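# Mount small gear between tester centres, meshing big gear

## Task

Place the small gear on the gear tester so it sits held between the tester's two centre points and its teeth engage the large gear mounted on the tester's slide; then open the gripper and withdraw the arm so nothing touches the assembly.

## Robot and tools

Robot: two arms, left_arm and right_arm, each with a parallel two-finger gripper. Bases in the scene frame: left_arm at (-0.037, +0.294, 0) with quat_wxyz (+0.998, 0, 0, -0.058); right_arm at (-0.042, -0.231, 0) with quat_wxyz (+0.998, 0, 0, +0.055). The names are labels only, not sides in a picture.

Scene frame: origin on the table top midway between the arms, +x out over the table, +z up, left_arm toward +y. All positions are in metres, orientations are quaternions written w first (qw, qx, qy, qz). Gripper fingers extend along the gripper's own +z and close along its y axis. end_effector_position is the point between the pads, roughly 1 cm short of the fingertips. Reported hand positions can be slightly wrong, especially at long reach, and arms tend to stop a centimetre or more short of the command, usually low.

Row layout (used by both motion tools): 16 numbers, first left_arm then right_arm, each as x, y, z, qw, qx, qy, qz, opening. x, y, z and the quaternion are an absolute target pose for that gripper in the scene frame, not an offset. Opening runs from -1 (closed) to +1 (fully open, 0.094 m). An arm that should stay still must get its full last reported pose and its desired opening in every row.

execute_actions(actions): a list of up to 15 actions; each action is a table of up to 15 rows, one row per 1/30 s step; a short table repeats its last row to fill 15 steps (0.5 s per action). An empty list just returns state and images. Each target must lie within 0.6 m of that gripper's current position along each of its axes, or the action is rejected for both arms; if the first action fails or any action is malformed, nothing runs. Per step the command is clipped to 70 mm and 16 degrees from the measured pose, so far targets need several actions. To keep orientation constant, repeat the same quaternion rather than copying the drifting reported one.

move(target, speed, blocking): target is one 16-number row of absolute poses; each gripper travels a straight line toward it, all arms finishing together, lasting 0.5 to 10 s (cut off at 10 s). speed is top path speed in m/s, 0.002 to 0.5, default 0.25; rotation limited to twice that in rad/s. The opening is sent at the start. Moves do not avoid obstacles or the other arm; faster contact hits harder and aiming deeper past contact presses harder. With blocking=false the result comes after 0.5 s while the arm keeps going; other motion commands are refused until a result shows it ended (use wait or stop). The extra "move:" result line reports the ending (done, off_target, moving, held, fault) and limits (paced = pose clipped; held = some steps blocked, after which the arm may speed up), plus each gripper's distance from its target.

wait(seconds): 0 to 10 s, arms hold their last command; returns early if a running move ends. stop(): brakes the running move (needs braking room; fingers keep moving). zoom_image(camera, region): enlarged view of [x0, y0, x1, y1] pixels (max 504x504) of the latest image from cam_high, cam_low, cam_left_wrist or cam_right_wrist. read_manual(section): licence texts only. finished_scene(scene): ends the given scene (1 or 2) irreversibly and reports success; the result gives the next scene's task.

Results: a state line per arm with position and quat_wxyz; "Hand target" lines show where each controller is currently heading; grip_measured is finger opening on the command scale (Joint positions' last value is opening in metres). To hold a part, command about 0.03 below grip_measured; smaller gaps grip more gently. "pose unreachable" means the clearance check altered or blocked that arm's command. FAULT or OVER-TEMPERATURE FAULT lines mean an arm stopped; MOTOR HOT warns at 75 °C, holding loads heats motors, at 90 °C the arm pauses 10 s and at 100 °C it drops. Images arrive in the order cam_high, cam_low, cam_left_wrist, cam_right_wrist; calibration is given separately and may be a few degrees or millimetres off.

Joint limits (rad): waist -2.618 to 3.054, shoulder 0 to 3.142, elbow 0 to 3.142, wrist pitch -1.571 to 1.571, wrist yaw -1.571 to 1.571, wrist roll -2.094 to 2.094.

Typical order: inspect the images, approach the small gear open, grasp, lift, align its axis with the tester's centres beside the big gear, lower gently so it seats and meshes, release, retreat, then finish. Occasional brief disturbances may pull the held gear or shove loose items.

Avoid: knocking anything off the table (fails the task), dropping or slipping the gear, slamming or pressing hard, letting the arms collide, and long heavy holds.

Each tool is called as name(argument=value, ...), one argument or row to a line, values as JSON.

## Session

execute_actions(
  actions=[],
)

Scene clock: 0.00 s.
left_arm: end_effector_position=(+0.0149, +0.5858, +0.1294) grip_measured=+1.000 end_effector_quat_wxyz=(-0.278, +0.811, -0.272, +0.436) | right_arm: end_effector_position=(+0.4222, -0.2863, +0.2947) grip_measured=+1.000 end_effector_quat_wxyz=(+0.736, -0.123, +0.664, +0.040)
Joint positions: left_arm=[ 2.065  1.718  1.072 -1.174  1.071 -0.397  0.094] | right_arm=[-0.436  1.534  0.841  0.797 -0.561 -0.075  0.094]
Joint velocities: left_arm=[ 0.002 -0.002 -0.017 -0.081  0.066  0.022  0.   ] | right_arm=[ 0.002  0.012 -0.007 -0.022  0.037 -0.022  0.   ]
Hand target (left_arm): +0.015, +0.588, +0.133; -0.288, +0.807, -0.275, +0.436
Hand target (right_arm): +0.422, -0.286, +0.297; +0.736, -0.123, +0.665, +0.040
camera_calibration (this result's frames):
cam_left_wrist: T_world_to_cam=[[0.278176, 0.540783, 0.793833, -0.426758], [-0.233498, -0.76359, 0.602004, 0.381692], [0.931717, -0.352822, -0.0861402, 0.307195], [0, 0, 0, 1]] pos_world=[-0.0783805, 0.630625, 0.135457]
cam_right_wrist: T_world_to_cam=[[0.269303, -0.932681, 0.239961, -0.44169], [-0.320132, -0.321694, -0.891083, 0.353386], [0.90829, 0.163152, -0.385214, -0.102869], [0, 0, 0, 1]] pos_world=[0.325514, -0.281491, 0.381258]

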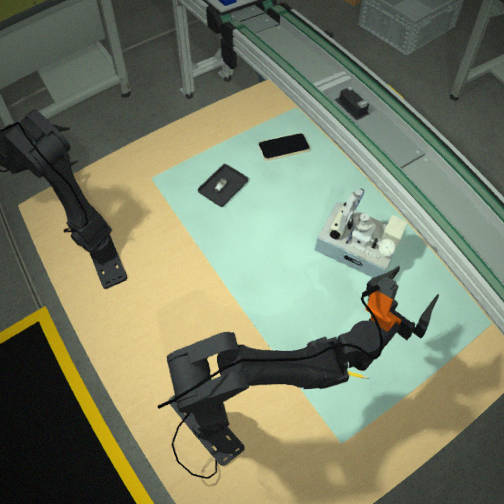

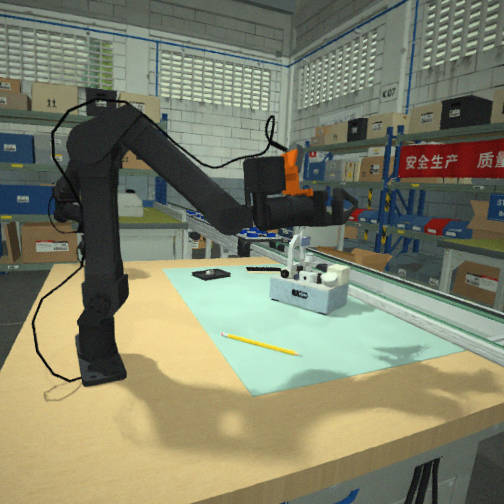

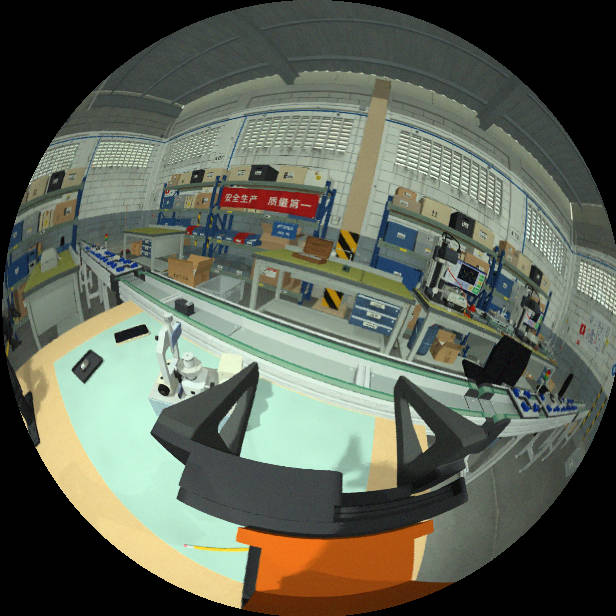

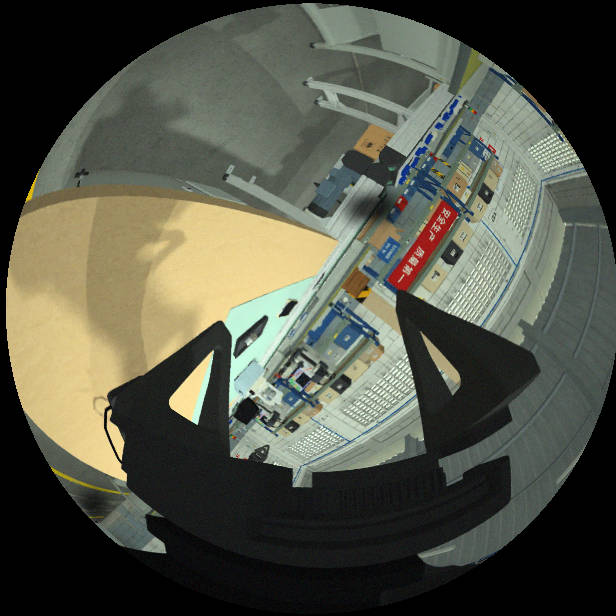

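Scene 1 succeeded. I'll inspect the new layout before moving.

zoom_image(
  camera="cam_high",
  region=[190, 155, 260, 225],
)

zoom_image(
  camera="cam_high",
  region=[305, 180, 415, 290],
)

zoom_image(
  camera="cam_low",
  region=[260, 225, 360, 325],
)

zoom_image(
  camera="cam_left_wrist",
  region=[130, 300, 260, 430],
)

zoom_image(
  camera="cam_left_wrist",
  region=[60, 335, 120, 395],
)

Region (190, 155, 260, 225) of cam_high's 504x504 image, scaled by 7.200, with more detail than that image has.

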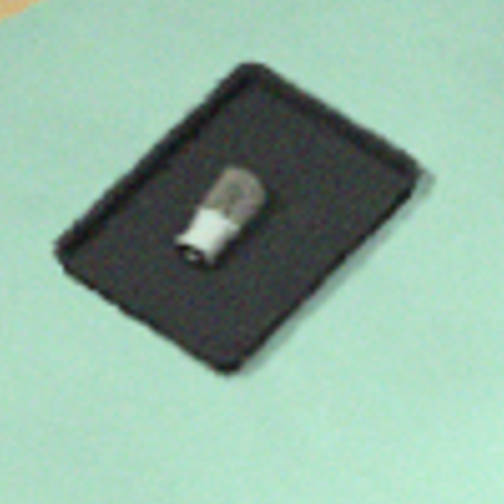

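Region (305, 180, 415, 290) of cam_high's 504x504 image, scaled by 4.582, with more detail than that image has.

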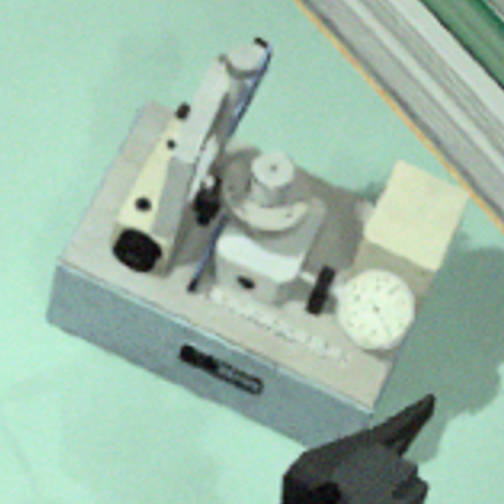

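Region (260, 225, 360, 325) of cam_low's 504x504 image, scaled by 5.040, with more detail than that image has.

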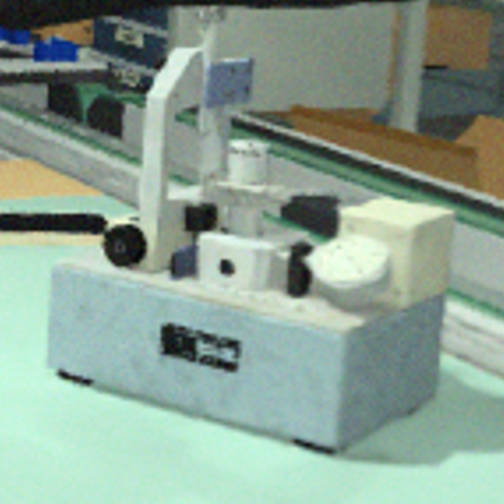

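Region (130, 300, 260, 430) of cam_left_wrist's 616x616 image, scaled by 3.877, with more detail than that image has.

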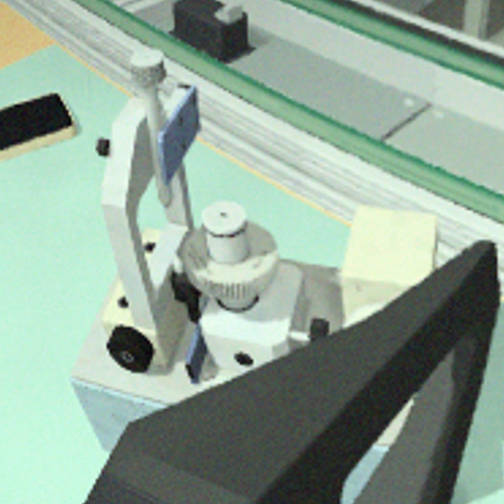

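Region (60, 335, 120, 395) of cam_left_wrist's 616x616 image, scaled by 8.400, with more detail than that image has.

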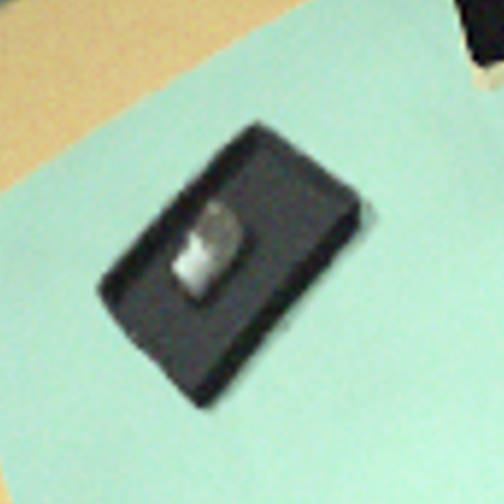

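execute_actions(
  actions=[
    [[0.015,0.588,0.133,0.278,-0.812,0.273,-0.435,0.9,0.422,-0.286,0.297,0.736,-0.123,0.665,0.040,0.9],[0.016,0.588,0.133,0.277,-0.812,0.276,-0.434,0.85,0.422,-0.286,0.297,0.736,-0.123,0.665,0.040,0.8],[0.016,0.587,0.133,0.276,-0.812,0.279,-0.432,0.8,0.422,-0.285,0.297,0.735,-0.123,0.666,0.040,0.7],[0.017,0.587,0.133,0.275,-0.812,0.284,-0.429,0.75,0.422,-0.285,0.297,0.735,-0.124,0.666,0.041,0.6],[0.019,0.587,0.133,0.273,-0.813,0.290,-0.426,0.7,0.422,-0.284,0.297,0.734,-0.124,0.667,0.041,0.5],[0.020,0.587,0.133,0.270,-0.813,0.299,-0.421,0.65,0.422,-0.283,0.296,0.733,-0.124,0.668,0.041,0.4],[0.022,0.587,0.133,0.267,-0.813,0.309,-0.415,0.6,0.423,-0.282,0.296,0.732,-0.125,0.669,0.041,0.3],[0.025,0.587,0.133,0.264,-0.813,0.320,-0.409,0.55,0.423,-0.280,0.296,0.731,-0.125,0.670,0.042,0.2],[0.027,0.587,0.133,0.261,-0.812,0.333,-0.402,0.5,0.423,-0.279,0.296,0.730,-0.125,0.671,0.042,0.1],[0.030,0.587,0.133,0.257,-0.812,0.346,-0.394,0.45,0.423,-0.277,0.295,0.728,-0.126,0.673,0.042,0.0],[0.033,0.586,0.133,0.252,-0.810,0.362,-0.385,0.4,0.423,-0.276,0.295,0.727,-0.126,0.674,0.043,-0.1],[0.037,0.586,0.133,0.247,-0.808,0.380,-0.376,0.35,0.424,-0.274,0.295,0.725,-0.127,0.676,0.044,-0.2],[0.041,0.586,0.133,0.242,-0.805,0.399,-0.365,0.3,0.424,-0.271,0.294,0.723,-0.127,0.678,0.044,-0.2],[0.045,0.585,0.133,0.236,-0.802,0.419,-0.354,0.25,0.424,-0.269,0.294,0.721,-0.128,0.680,0.045,-0.2],[0.049,0.585,0.133,0.230,-0.798,0.440,-0.343,0.2,0.425,-0.267,0.293,0.719,-0.129,0.682,0.046,-0.2]],
    [[0.054,0.584,0.133,0.223,-0.791,0.463,-0.331,0.17,0.425,-0.264,0.293,0.716,-0.130,0.684,0.047,-0.2],[0.059,0.583,0.132,0.216,-0.783,0.487,-0.318,0.17,0.425,-0.261,0.292,0.714,-0.130,0.687,0.047,-0.2],[0.064,0.582,0.132,0.209,-0.774,0.512,-0.305,0.17,0.426,-0.258,0.292,0.711,-0.131,0.689,0.048,-0.2],[0.070,0.581,0.132,0.201,-0.764,0.538,-0.291,0.17,0.426,-0.255,0.291,0.708,-0.132,0.692,0.049,-0.2],[0.076,0.580,0.132,0.193,-0.753,0.566,-0.277,0.17,0.427,-0.251,0.290,0.705,-0.133,0.695,0.050,-0.2],[0.082,0.578,0.132,0.185,-0.738,0.593,-0.263,0.17,0.427,-0.248,0.290,0.702,-0.134,0.698,0.051,-0.2],[0.088,0.576,0.132,0.177,-0.722,0.619,-0.249,0.17,0.428,-0.244,0.289,0.699,-0.135,0.701,0.052,-0.2],[0.094,0.574,0.131,0.169,-0.706,0.646,-0.236,0.17,0.428,-0.241,0.288,0.695,-0.136,0.704,0.053,-0.2],[0.101,0.573,0.131,0.160,-0.688,0.671,-0.222,0.17,0.429,-0.238,0.288,0.692,-0.137,0.707,0.054,-0.2],[0.107,0.571,0.131,0.153,-0.669,0.696,-0.209,0.17,0.429,-0.234,0.287,0.689,-0.138,0.710,0.055,-0.2],[0.113,0.568,0.130,0.145,-0.649,0.720,-0.197,0.17,0.430,-0.231,0.286,0.686,-0.139,0.713,0.056,-0.2],[0.119,0.566,0.130,0.137,-0.627,0.743,-0.185,0.17,0.430,-0.227,0.286,0.682,-0.140,0.716,0.057,-0.2],[0.125,0.564,0.130,0.130,-0.605,0.766,-0.173,0.17,0.430,-0.224,0.285,0.679,-0.141,0.718,0.058,-0.2],[0.131,0.561,0.129,0.122,-0.582,0.787,-0.162,0.17,0.431,-0.220,0.284,0.675,-0.142,0.721,0.059,-0.2],[0.137,0.559,0.129,0.115,-0.558,0.808,-0.150,0.17,0.431,-0.217,0.284,0.672,-0.143,0.724,0.060,-0.2]],
    [[0.142,0.556,0.129,0.108,-0.533,0.827,-0.140,0.17,0.432,-0.213,0.283,0.669,-0.144,0.727,0.061,-0.2],[0.148,0.553,0.128,0.101,-0.507,0.846,-0.130,0.17,0.432,-0.210,0.282,0.665,-0.145,0.730,0.062,-0.2],[0.154,0.550,0.128,0.094,-0.480,0.863,-0.120,0.17,0.433,-0.207,0.282,0.662,-0.146,0.732,0.063,-0.2],[0.160,0.546,0.127,0.088,-0.453,0.880,-0.111,0.17,0.433,-0.203,0.281,0.658,-0.147,0.735,0.064,-0.2],[0.165,0.543,0.127,0.081,-0.426,0.895,-0.102,0.17,0.434,-0.200,0.280,0.655,-0.148,0.738,0.065,-0.2],[0.171,0.540,0.126,0.075,-0.397,0.910,-0.093,0.17,0.434,-0.196,0.280,0.652,-0.149,0.741,0.066,-0.2],[0.176,0.536,0.126,0.069,-0.368,0.923,-0.085,0.17,0.435,-0.193,0.279,0.648,-0.150,0.744,0.067,-0.2],[0.182,0.532,0.125,0.063,-0.338,0.936,-0.077,0.17,0.435,-0.189,0.278,0.645,-0.151,0.746,0.068,-0.2],[0.187,0.528,0.125,0.058,-0.308,0.947,-0.070,0.17,0.436,-0.186,0.278,0.641,-0.152,0.749,0.069,-0.2],[0.193,0.525,0.124,0.052,-0.278,0.957,-0.063,0.17,0.436,-0.182,0.277,0.638,-0.153,0.752,0.070,-0.2],[0.198,0.520,0.124,0.047,-0.247,0.966,-0.056,0.17,0.437,-0.179,0.276,0.634,-0.154,0.755,0.071,-0.2],[0.203,0.516,0.123,0.042,-0.216,0.974,-0.050,0.17,0.437,-0.175,0.276,0.631,-0.155,0.757,0.072,-0.2],[0.208,0.512,0.122,0.038,-0.185,0.981,-0.044,0.17,0.438,-0.172,0.275,0.627,-0.155,0.760,0.073,-0.2],[0.213,0.508,0.122,0.033,-0.153,0.987,-0.039,0.17,0.438,-0.168,0.274,0.624,-0.156,0.762,0.074,-0.2],[0.218,0.503,0.121,0.029,-0.122,0.992,-0.034,0.17,0.439,-0.165,0.274,0.620,-0.157,0.765,0.075,-0.2]],
    [[0.223,0.498,0.120,0.025,-0.090,0.995,-0.029,0.17,0.439,-0.162,0.273,0.616,-0.158,0.768,0.076,-0.2],[0.228,0.494,0.120,0.021,-0.058,0.998,-0.025,0.17,0.439,-0.158,0.272,0.613,-0.159,0.770,0.077,-0.2],[0.233,0.489,0.119,0.018,-0.026,0.999,-0.021,0.17,0.440,-0.155,0.271,0.609,-0.160,0.773,0.078,-0.2],[0.238,0.484,0.118,0.015,0.006,1.0,-0.017,0.17,0.440,-0.151,0.271,0.606,-0.161,0.775,0.079,-0.2],[0.242,0.479,0.117,0.012,0.039,0.999,-0.014,0.17,0.441,-0.148,0.270,0.602,-0.162,0.778,0.080,-0.2],[0.247,0.473,0.117,0.010,0.071,0.997,-0.011,0.17,0.441,-0.144,0.269,0.598,-0.163,0.780,0.081,-0.2],[0.251,0.468,0.116,0.007,0.103,0.995,-0.008,0.17,0.442,-0.141,0.269,0.595,-0.164,0.783,0.082,-0.2],[0.255,0.463,0.115,0.005,0.135,0.991,-0.006,0.17,0.442,-0.137,0.268,0.591,-0.164,0.785,0.083,-0.2],[0.259,0.457,0.114,0.004,0.167,0.986,-0.004,0.17,0.443,-0.134,0.267,0.588,-0.165,0.788,0.084,-0.2],[0.263,0.452,0.113,0.002,0.198,0.980,-0.003,0.17,0.443,-0.130,0.267,0.584,-0.166,0.790,0.085,-0.2],[0.267,0.446,0.112,0.001,0.230,0.973,-0.002,0.17,0.444,-0.127,0.266,0.580,-0.167,0.792,0.086,-0.2],[0.271,0.440,0.111,0,0.261,0.965,-0.001,0.17,0.444,-0.123,0.265,0.576,-0.168,0.795,0.087,-0.2],[0.275,0.434,0.110,0,0.292,0.957,0,0.17,0.445,-0.120,0.265,0.573,-0.169,0.797,0.088,-0.2],[0.279,0.428,0.109,0,0.322,0.947,0,0.17,0.445,-0.117,0.264,0.569,-0.170,0.800,0.089,-0.2],[0.282,0.422,0.109,0,0.353,0.936,0,0.17,0.446,-0.113,0.263,0.565,-0.171,0.802,0.090,-0.2]],
    [[0.285,0.416,0.108,0,0.382,0.924,0,0.17,0.446,-0.110,0.263,0.561,-0.172,0.804,0.091,-0.2],[0.289,0.409,0.107,0,0.412,0.911,0,0.17,0.447,-0.106,0.262,0.557,-0.173,0.807,0.092,-0.2],[0.292,0.403,0.105,0,0.441,0.897,0,0.17,0.447,-0.103,0.261,0.554,-0.173,0.809,0.092,-0.2],[0.295,0.397,0.104,0,0.470,0.883,0,0.17,0.447,-0.099,0.261,0.550,-0.174,0.812,0.093,-0.2],[0.298,0.390,0.103,0,0.498,0.867,0,0.17,0.448,-0.096,0.260,0.546,-0.175,0.814,0.094,-0.2],[0.300,0.384,0.102,0,0.526,0.851,0,0.17,0.448,-0.092,0.259,0.542,-0.176,0.816,0.095,-0.2],[0.303,0.377,0.101,0,0.553,0.833,0,0.17,0.449,-0.089,0.259,0.538,-0.177,0.818,0.096,-0.2],[0.306,0.370,0.100,0,0.579,0.815,0,0.17,0.449,-0.086,0.258,0.535,-0.177,0.821,0.097,-0.2],[0.308,0.363,0.099,0,0.605,0.796,0,0.17,0.450,-0.082,0.257,0.531,-0.178,0.823,0.098,-0.2],[0.310,0.357,0.098,0,0.630,0.776,0,0.17,0.450,-0.079,0.257,0.527,-0.179,0.825,0.099,-0.2],[0.312,0.350,0.097,0,0.654,0.756,0,0.17,0.451,-0.075,0.256,0.523,-0.180,0.827,0.100,-0.2],[0.314,0.344,0.096,0,0.676,0.737,0,0.17,0.451,-0.072,0.255,0.520,-0.181,0.829,0.101,-0.2],[0.316,0.337,0.094,0,0.697,0.717,0,0.17,0.452,-0.069,0.255,0.516,-0.182,0.831,0.101,-0.2],[0.317,0.332,0.093,0,0.716,0.698,0,0.17,0.452,-0.066,0.254,0.513,-0.182,0.833,0.102,-0.2],[0.319,0.326,0.092,0,0.733,0.680,0,0.17,0.452,-0.064,0.254,0.510,-0.183,0.834,0.103,-0.2]],
    [[0.320,0.321,0.092,0,0.749,0.663,0,0.17,0.453,-0.061,0.253,0.507,-0.183,0.836,0.104,-0.2],[0.320,0.316,0.091,0,0.763,0.646,0,0.17,0.453,-0.059,0.253,0.504,-0.184,0.837,0.104,-0.2],[0.321,0.311,0.090,0,0.776,0.631,0,0.17,0.453,-0.056,0.252,0.502,-0.184,0.838,0.105,-0.2],[0.322,0.307,0.089,0,0.787,0.616,0,0.17,0.454,-0.054,0.252,0.500,-0.185,0.840,0.105,-0.2],[0.323,0.304,0.088,0,0.798,0.603,0,0.17,0.454,-0.053,0.252,0.498,-0.185,0.841,0.106,-0.2],[0.323,0.300,0.088,0,0.807,0.591,0,0.17,0.454,-0.051,0.251,0.496,-0.186,0.842,0.106,-0.2],[0.323,0.297,0.087,0,0.815,0.580,0,0.17,0.454,-0.050,0.251,0.494,-0.186,0.842,0.107,-0.2],[0.324,0.294,0.087,0,0.822,0.570,0,0.17,0.454,-0.048,0.251,0.493,-0.186,0.843,0.107,-0.2],[0.324,0.292,0.086,0,0.828,0.561,0,0.17,0.455,-0.047,0.251,0.491,-0.187,0.844,0.107,-0.2],[0.324,0.290,0.086,0,0.832,0.554,0,0.17,0.455,-0.046,0.250,0.490,-0.187,0.844,0.108,-0.2],[0.325,0.288,0.086,0,0.836,0.548,0,0.17,0.455,-0.045,0.250,0.489,-0.187,0.845,0.108,-0.2],[0.325,0.287,0.085,0,0.839,0.543,0,0.17,0.455,-0.045,0.250,0.489,-0.187,0.845,0.108,-0.2],[0.325,0.286,0.085,0,0.842,0.540,0,0.17,0.455,-0.044,0.250,0.488,-0.187,0.845,0.108,-0.2],[0.325,0.285,0.085,0,0.843,0.538,0,0.17,0.455,-0.044,0.250,0.488,-0.187,0.845,0.108,-0.2],[0.325,0.285,0.085,0,0.8434,0.5373,0,0.17,0.455,-0.044,0.250,0.4882,-0.1874,0.8455,0.1082,-0.2]],
  ],
)

Scene clock: 123.00 s.
left_arm: end_effector_position=(+0.3200, +0.2879, +0.0849) grip_measured=+0.172 end_effector_quat_wxyz=(-0.006, +0.805, +0.593, -0.002) | right_arm: end_effector_position=(+0.4544, -0.0460, +0.2517) grip_measured=-0.198 end_effector_quat_wxyz=(+0.498, -0.192, +0.839, +0.109)
Joint positions: left_arm=[ 0.091  1.916  1.542 -1.207 -0.007  1.848  0.055] | right_arm=[ 0.208  1.723  1.451 -0.232 -0.107 -0.069  0.038]
Joint velocities: left_arm=[-0.027  0.002 -0.012  0.022 -0.037  0.696  0.   ] | right_arm=[ 0.022  0.017  0.027 -0.139 -0.022 -0.022  0.   ]
Hand target (left_arm): +0.325, +0.286, +0.085; -0.003, +0.841, +0.541, +0.003
Hand target (right_arm): +0.454, -0.044, +0.250; +0.489, -0.188, +0.845, +0.108
Off the commanded pose (left_arm): 0.006 m, 8 deg.
Off the commanded pose (right_arm): 0.003 m, 1 deg.
camera_calibration (this result's frames):
cam_left_wrist: T_world_to_cam=[[-0.873814, 0.48556, 0.0260964, 0.134504], [0.385851, 0.659717, 0.644897, -0.359289], [0.29592, 0.573589, -0.763824, -0.0917097], [0, 0, 0, 1]] pos_world=[0.283302, 0.224323, 0.158144]
cam_right_wrist: T_world_to_cam=[[0.523917, -0.84862, 0.0731786, -0.285745], [-0.691156, -0.473765, -0.545756, 0.477364], [0.497809, 0.235353, -0.834742, 0.115108], [0, 0, 0, 1]] pos_world=[0.422338, -0.0434217, 0.377521]

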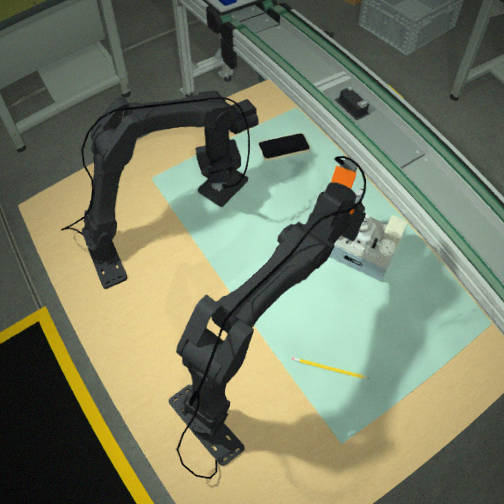

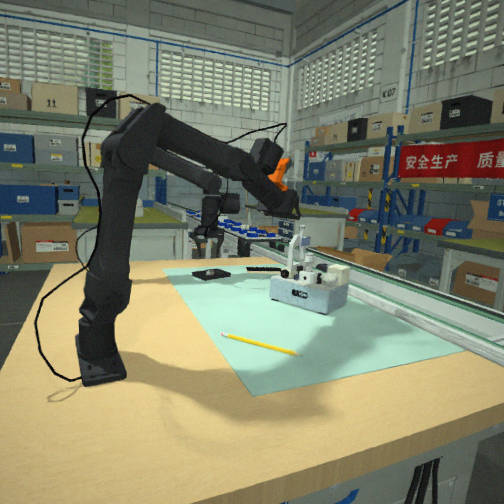

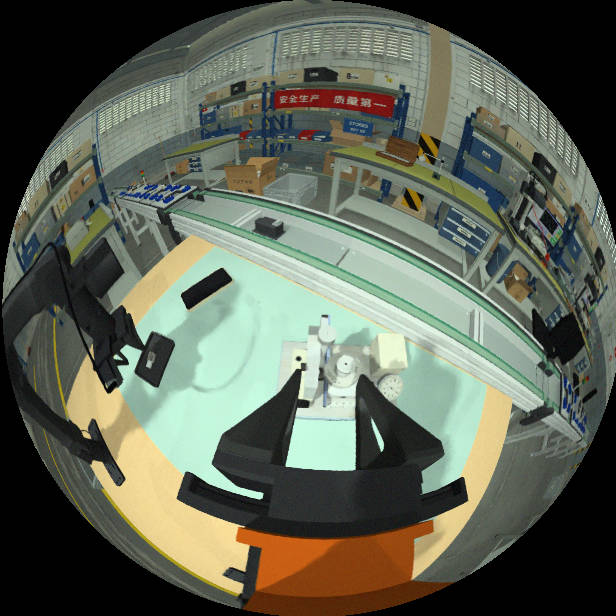

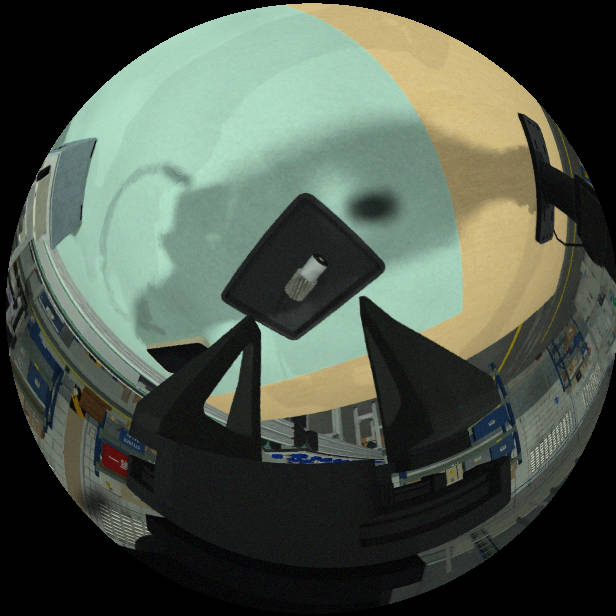

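execute_actions(
  actions=[],
)

zoom_image(
  camera="cam_right_wrist",
  region=[250, 225, 370, 345],
)

zoom_image(
  camera="cam_left_wrist",
  region=[270, 300, 390, 420],
)

Scene clock: 126.57 s.
left_arm: end_effector_position=(+0.3224, +0.2877, +0.0849) grip_measured=+0.172 end_effector_quat_wxyz=(-0.003, +0.837, +0.547, +0.002) | right_arm: end_effector_position=(+0.4531, -0.0469, +0.2487) grip_measured=-0.198 end_effector_quat_wxyz=(+0.491, -0.191, +0.843, +0.107)
Joint positions: left_arm=[ 0.09   1.916  1.542 -1.197 -0.007  1.958  0.055] | right_arm=[ 0.209  1.724  1.453 -0.248 -0.103 -0.066  0.038]
Joint velocities: left_arm=[-0.002  0.002  0.002 -0.037  0.007 -0.051 -0.   ] | right_arm=[-0.007  0.007 -0.002 -0.022 -0.037  0.007  0.   ]
Hand target (left_arm): +0.325, +0.286, +0.085; -0.003, +0.841, +0.541, +0.003
Hand target (right_arm): +0.454, -0.044, +0.250; +0.489, -0.188, +0.845, +0.108
Off the commanded pose (left_arm): 0.004 m, 1 deg.
Off the commanded pose (right_arm): 0.004 m, 1 deg.
camera_calibration (this result's frames):
cam_left_wrist: T_world_to_cam=[[-0.815287, 0.578778, 0.0179793, 0.0917521], [0.450255, 0.614109, 0.648183, -0.368023], [0.364113, 0.53655, -0.761273, -0.103885], [0, 0, 0, 1]] pos_world=[0.278334, 0.228641, 0.157811]
cam_right_wrist: T_world_to_cam=[[0.521045, -0.850768, 0.0686012, -0.28329], [-0.701338, -0.47256, -0.533678, 0.476045], [0.486455, 0.229957, -0.842901, 0.120411], [0, 0, 0, 1]] pos_world=[0.422901, -0.0437437, 0.374984]

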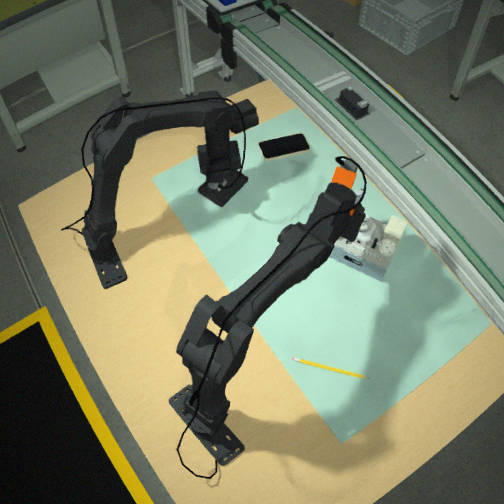

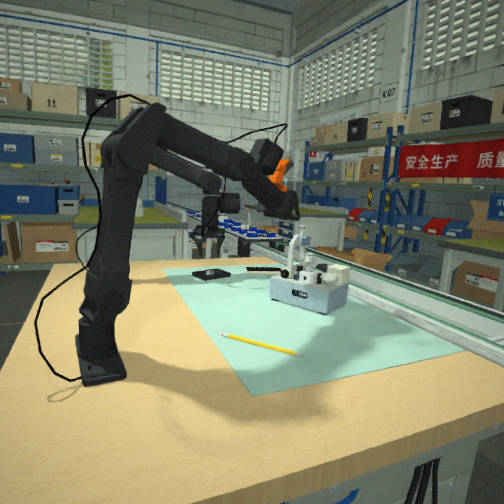

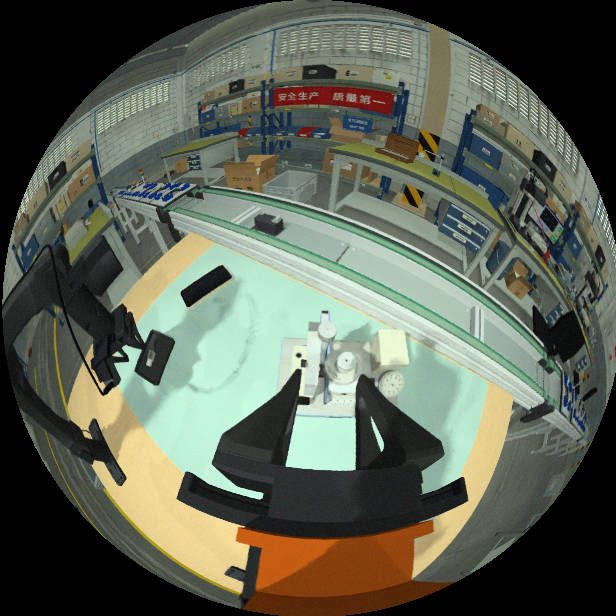

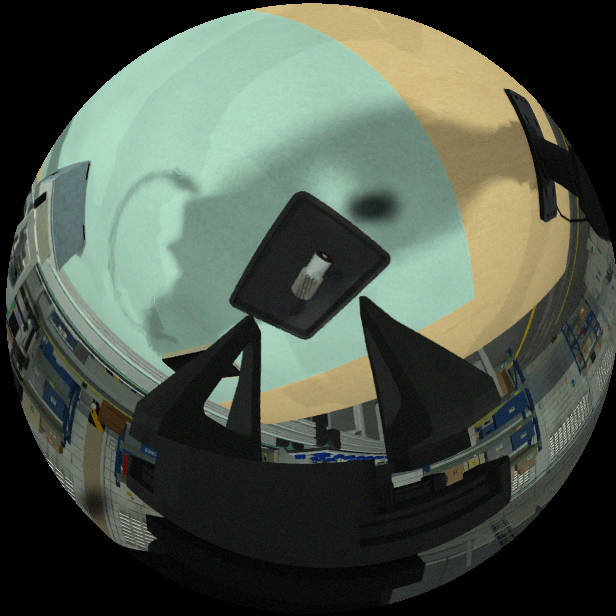

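Region (250, 225, 370, 345) of cam_right_wrist's 616x616 image, scaled by 4.200, with more detail than that image has.

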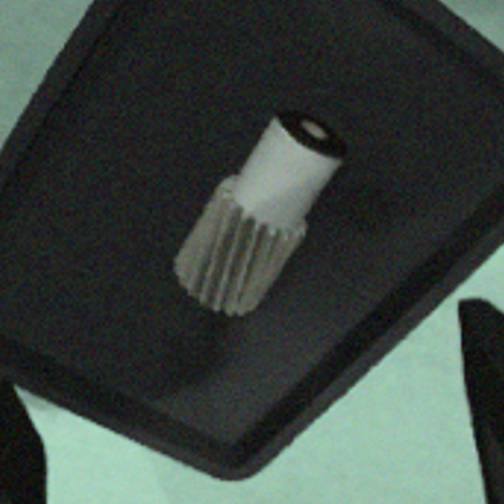

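Region (270, 300, 390, 420) of cam_left_wrist's 616x616 image, scaled by 4.200, with more detail than that image has.

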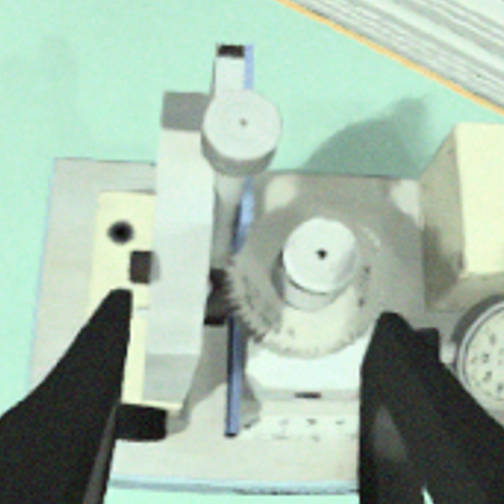

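move(
  target=[0.329,0.306,0.020,0,0.8526,0.5225,0,0.17,0.5055,-0.0205,0.220,0.4882,-0.1874,0.8455,0.1082,-0.2],
  speed=0.08,
)

zoom_image(
  camera="cam_right_wrist",
  region=[230, 240, 390, 400],
)

zoom_image(
  camera="cam_left_wrist",
  region=[270, 330, 390, 450],
)

Scene clock: 209.90 s.
left_arm: end_effector_position=(+0.3354, +0.3047, +0.0271) grip_measured=+0.172 end_effector_quat_wxyz=(+0.004, +0.852, +0.524, +0.013) | right_arm: end_effector_position=(+0.5019, -0.0244, +0.2110) grip_measured=-0.198 end_effector_quat_wxyz=(+0.480, -0.191, +0.850, +0.106)
Joint positions: left_arm=[ 0.137  1.992  1.411 -0.964 -0.007  2.06   0.055] | right_arm=[ 0.223  1.951  1.615 -0.209 -0.09  -0.058  0.038]
Joint velocities: left_arm=[ 0.017  0.007 -0.007  0.051  0.022 -0.007  0.   ] | right_arm=[-0.002 -0.002 -0.012 -0.051  0.022 -0.066 -0.   ]
Hand target (left_arm): +0.329, +0.306, +0.020; +0.000, +0.853, +0.523, -0.000
Hand target (right_arm): +0.505, -0.021, +0.220; +0.488, -0.188, +0.845, +0.108
Off the commanded pose (left_arm): 0.010 m, 2 deg.
Off the commanded pose (right_arm): 0.010 m, 1 deg.
move: done
camera_calibration (this result's frames):
cam_left_wrist: T_world_to_cam=[[-0.78225, 0.62296, -0.00226943, 0.0695394], [0.466276, 0.58791, 0.66102, -0.344577], [0.413124, 0.516025, -0.750365, -0.172195], [0, 0, 0, 1]] pos_world=[0.286203, 0.248117, 0.0987213]
cam_right_wrist: T_world_to_cam=[[0.521626, -0.850892, 0.062359, -0.285981], [-0.715061, -0.475885, -0.512076, 0.503039], [0.465397, 0.222522, -0.856673, 0.0730131], [0, 0, 0, 1]] pos_world=[0.474898, -0.0201975, 0.337976]

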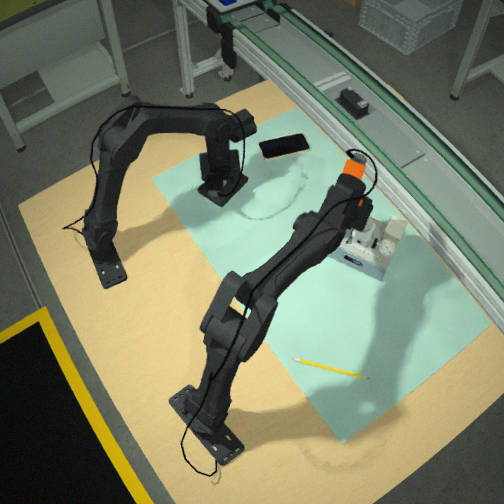

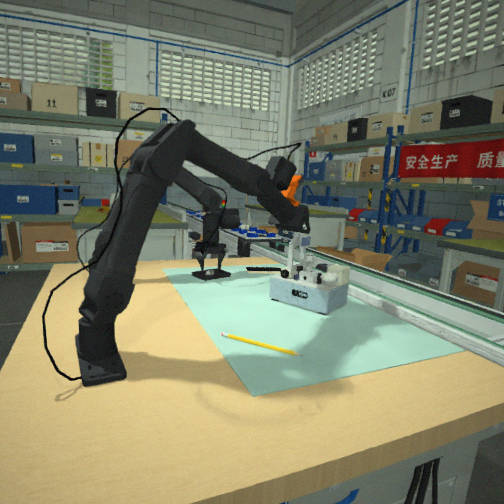

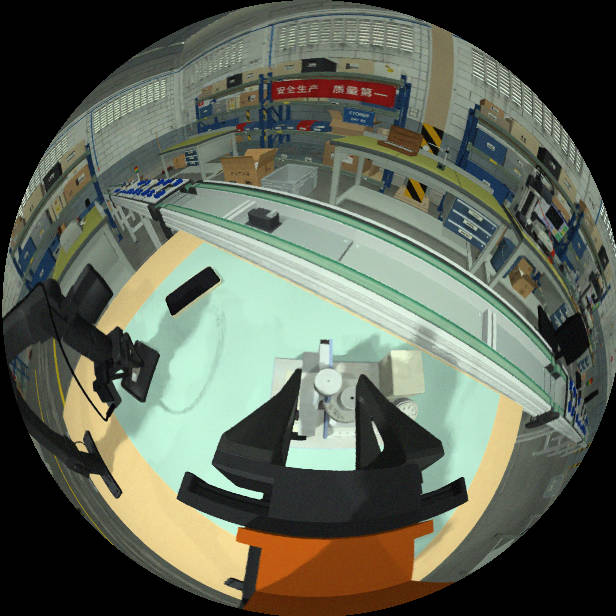

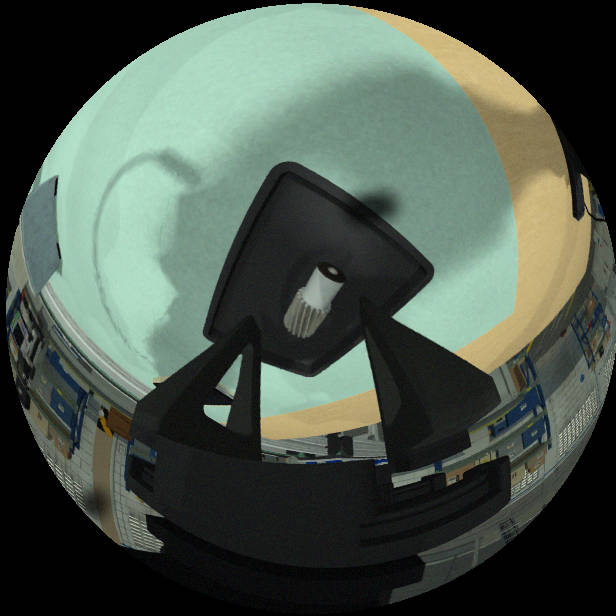

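Region (230, 240, 390, 400) of cam_right_wrist's 616x616 image, scaled by 3.150, with more detail than that image has.

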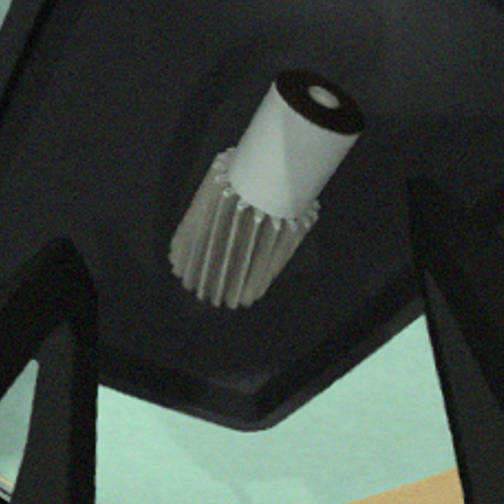

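Region (270, 330, 390, 450) of cam_left_wrist's 616x616 image, scaled by 4.200, with more detail than that image has.

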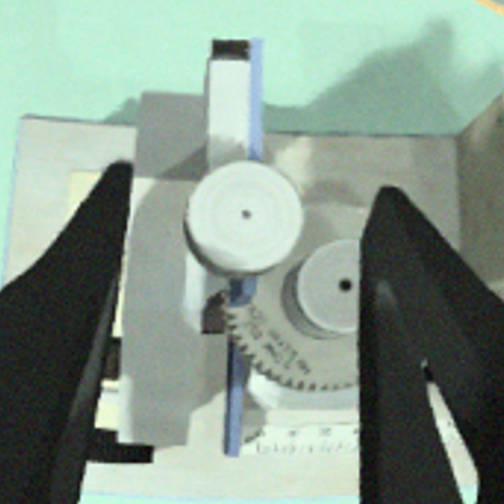

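zoom_image(
  camera="cam_low",
  region=[185, 245, 235, 295],
)

zoom_image(
  camera="cam_low",
  region=[270, 205, 330, 265],
)

zoom_image(
  camera="cam_left_wrist",
  region=[95, 325, 175, 405],
)

Region (185, 245, 235, 295) of cam_low's 504x504 image, scaled by 10.080, with more detail than that image has.

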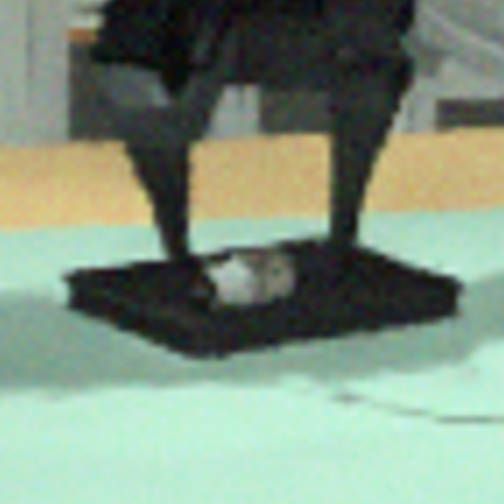

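Region (270, 205, 330, 265) of cam_low's 504x504 image, scaled by 8.400, with more detail than that image has.

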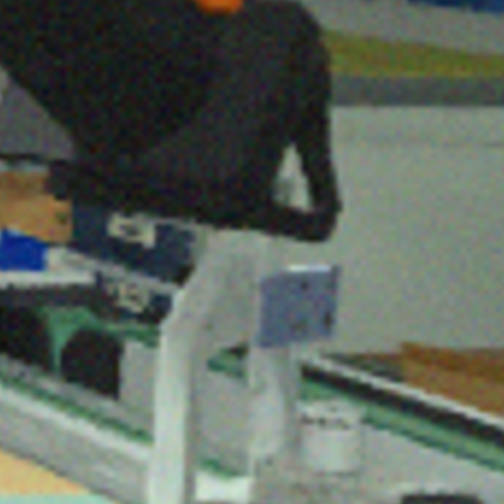

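Region (95, 325, 175, 405) of cam_left_wrist's 616x616 image, scaled by 6.300, with more detail than that image has.

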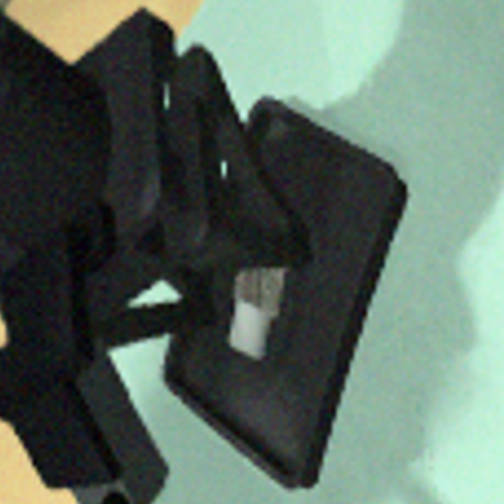

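execute_actions(
  actions=[
    [[0.328,0.306,0.0192,-0.0007,0.8526,0.5225,-0.0011,0.15,0.5055,-0.0205,0.221,0.4882,-0.1874,0.8455,0.1082,-0.22],[0.3271,0.306,0.0184,-0.0014,0.8526,0.5225,-0.0022,0.13,0.5056,-0.0204,0.222,0.4882,-0.1874,0.8455,0.1082,-0.24],[0.3261,0.306,0.0176,-0.002,0.8526,0.5225,-0.0033,0.11,0.5056,-0.0204,0.223,0.4882,-0.1874,0.8455,0.1082,-0.26],[0.3252,0.306,0.0168,-0.0027,0.8526,0.5225,-0.0044,0.09,0.5057,-0.0203,0.224,0.4882,-0.1874,0.8455,0.1082,-0.28],[0.3242,0.306,0.016,-0.0034,0.8526,0.5225,-0.0055,0.07,0.5058,-0.0202,0.225,0.4882,-0.1874,0.8455,0.1082,-0.30],[0.3233,0.306,0.0152,-0.0041,0.8526,0.5225,-0.0067,0.05,0.5059,-0.0201,0.226,0.4882,-0.1874,0.8455,0.1082,-0.30],[0.3223,0.306,0.0144,-0.0048,0.8526,0.5225,-0.0078,0.05,0.506,-0.020,0.227,0.4882,-0.1874,0.8455,0.1082,-0.30],[0.3214,0.306,0.0136,-0.0054,0.8526,0.5225,-0.0089,0.05,0.506,-0.020,0.228,0.4882,-0.1874,0.8455,0.1082,-0.30],[0.3204,0.306,0.0128,-0.0061,0.8526,0.5225,-0.010,0.05,0.506,-0.020,0.228,0.4882,-0.1874,0.8455,0.1082,-0.30],[0.3195,0.306,0.012,-0.0068,0.8526,0.5225,-0.0111,0.05,0.506,-0.020,0.228,0.4882,-0.1874,0.8455,0.1082,-0.30]],
  ],
)

execute_actions(
  actions=[],
)

zoom_image(
  camera="cam_right_wrist",
  region=[230, 240, 390, 400],
)

Scene clock: 293.30 s.
left_arm: end_effector_position=(+0.3269, +0.3045, +0.0199) grip_measured=+0.052 end_effector_quat_wxyz=(-0.002, +0.852, +0.524, +0.003) | right_arm: end_effector_position=(+0.5064, -0.0230, +0.2282) grip_measured=-0.297 end_effector_quat_wxyz=(+0.494, -0.189, +0.842, +0.107)
Joint positions: left_arm=[ 0.137  1.992  1.381 -0.957 -0.007  2.061  0.049] | right_arm=[ 0.223  1.951  1.657 -0.22  -0.089 -0.057  0.033]
Joint velocities: left_arm=[ 0.007 -0.002 -0.002  0.022 -0.007  0.081 -0.   ] | right_arm=[ 0.002 -0.007  0.002 -0.095 -0.007 -0.037  0.001]
Hand target (left_arm): +0.319, +0.306, +0.012; -0.007, +0.852, +0.523, -0.011
Hand target (right_arm): +0.506, -0.020, +0.228; +0.489, -0.187, +0.845, +0.108
Off the commanded pose (left_arm): 0.011 m, 2 deg.
Off the commanded pose (right_arm): 0.003 m, 1 deg.
camera_calibration (this result's frames):
cam_left_wrist: T_world_to_cam=[[-0.781613, 0.62356, 0.0159183, 0.0622186], [0.482224, 0.587872, 0.649513, -0.340703], [0.395652, 0.515344, -0.760184, -0.167877], [0, 0, 0, 1]] pos_world=[0.279347, 0.248007, 0.0926833]
cam_right_wrist: T_world_to_cam=[[0.51896, -0.852003, 0.0690706, -0.288409], [-0.699952, -0.469943, -0.537792, 0.514121], [0.49066, 0.230746, -0.840243, 0.0690121], [0, 0, 0, 1]] pos_world=[0.475672, -0.0200418, 0.354398]

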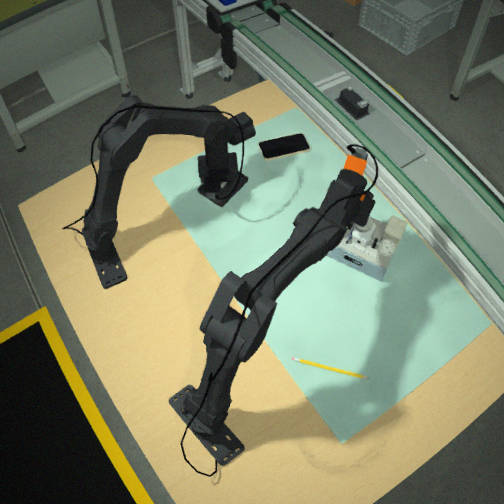

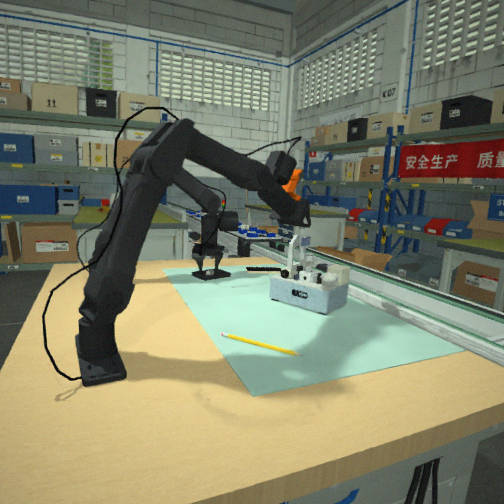

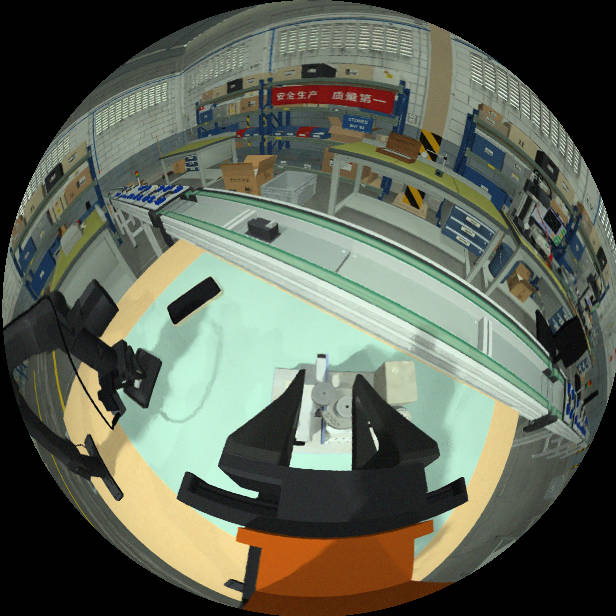

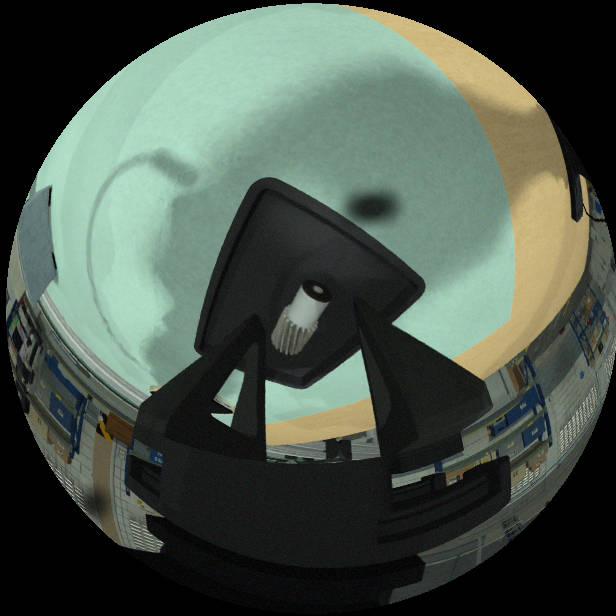

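Scene clock: 293.30 s.
left_arm: end_effector_position=(+0.3269, +0.3045, +0.0199) grip_measured=+0.052 end_effector_quat_wxyz=(-0.002, +0.852, +0.524, +0.003) | right_arm: end_effector_position=(+0.5064, -0.0230, +0.2282) grip_measured=-0.297 end_effector_quat_wxyz=(+0.494, -0.189, +0.842, +0.107)
Joint positions: left_arm=[ 0.137  1.992  1.381 -0.957 -0.007  2.061  0.049] | right_arm=[ 0.223  1.951  1.657 -0.22  -0.089 -0.057  0.033]
Joint velocities: left_arm=[ 0.007 -0.002 -0.002  0.022 -0.007  0.081 -0.   ] | right_arm=[ 0.002 -0.007  0.002 -0.095 -0.007 -0.037  0.001]
Hand target (left_arm): +0.319, +0.306, +0.012; -0.007, +0.852, +0.523, -0.011
Hand target (right_arm): +0.506, -0.020, +0.228; +0.489, -0.187, +0.845, +0.108
Off the commanded pose (left_arm): 0.011 m, 2 deg.
Off the commanded pose (right_arm): 0.003 m, 1 deg.
camera_calibration (this result's frames):
cam_left_wrist: T_world_to_cam=[[-0.781613, 0.62356, 0.0159183, 0.0622186], [0.482224, 0.587872, 0.649513, -0.340703], [0.395652, 0.515344, -0.760184, -0.167877], [0, 0, 0, 1]] pos_world=[0.279347, 0.248007, 0.0926833]
cam_right_wrist: T_world_to_cam=[[0.51896, -0.852003, 0.0690706, -0.288409], [-0.699952, -0.469943, -0.537792, 0.514121], [0.49066, 0.230746, -0.840243, 0.0690121], [0, 0, 0, 1]] pos_world=[0.475672, -0.0200418, 0.354398]

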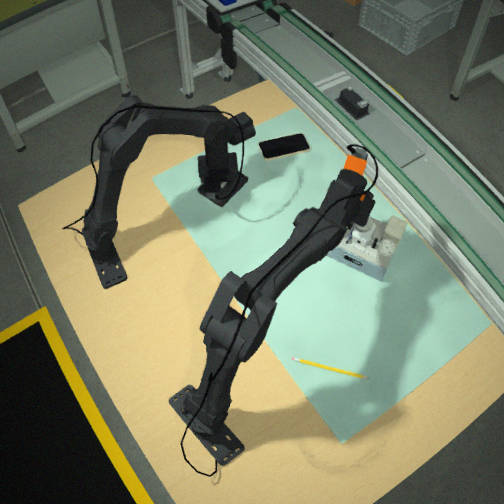

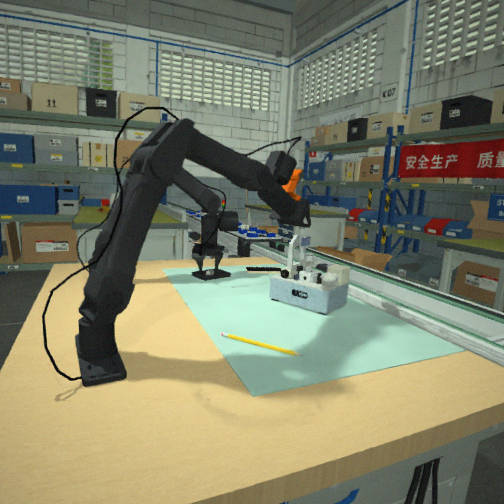

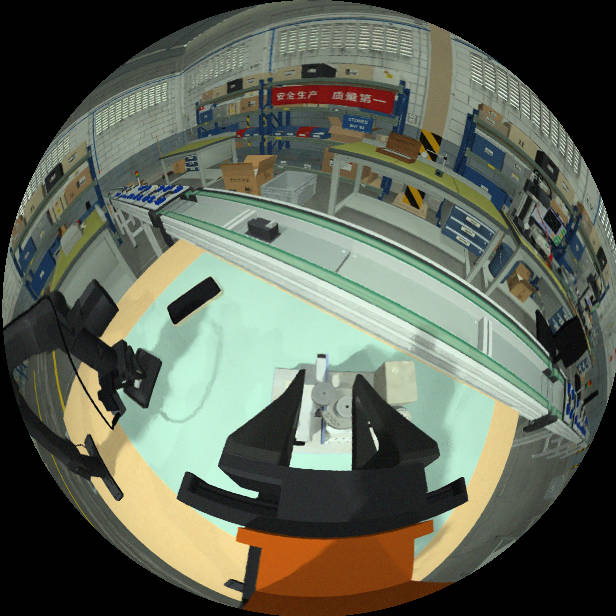

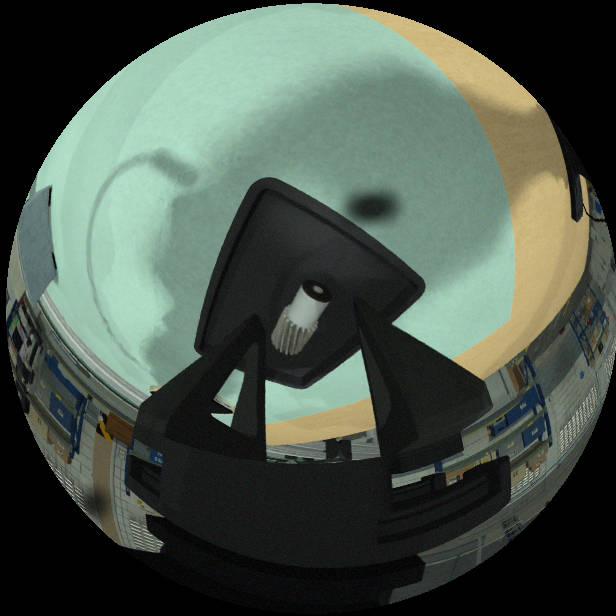

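Region (230, 240, 390, 400) of cam_right_wrist's 616x616 image, scaled by 3.150, with more detail than that image has.

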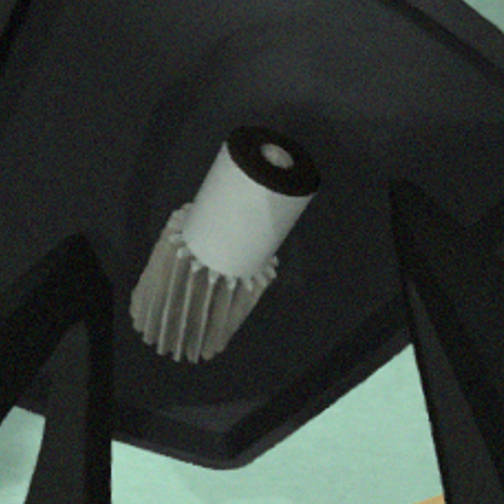

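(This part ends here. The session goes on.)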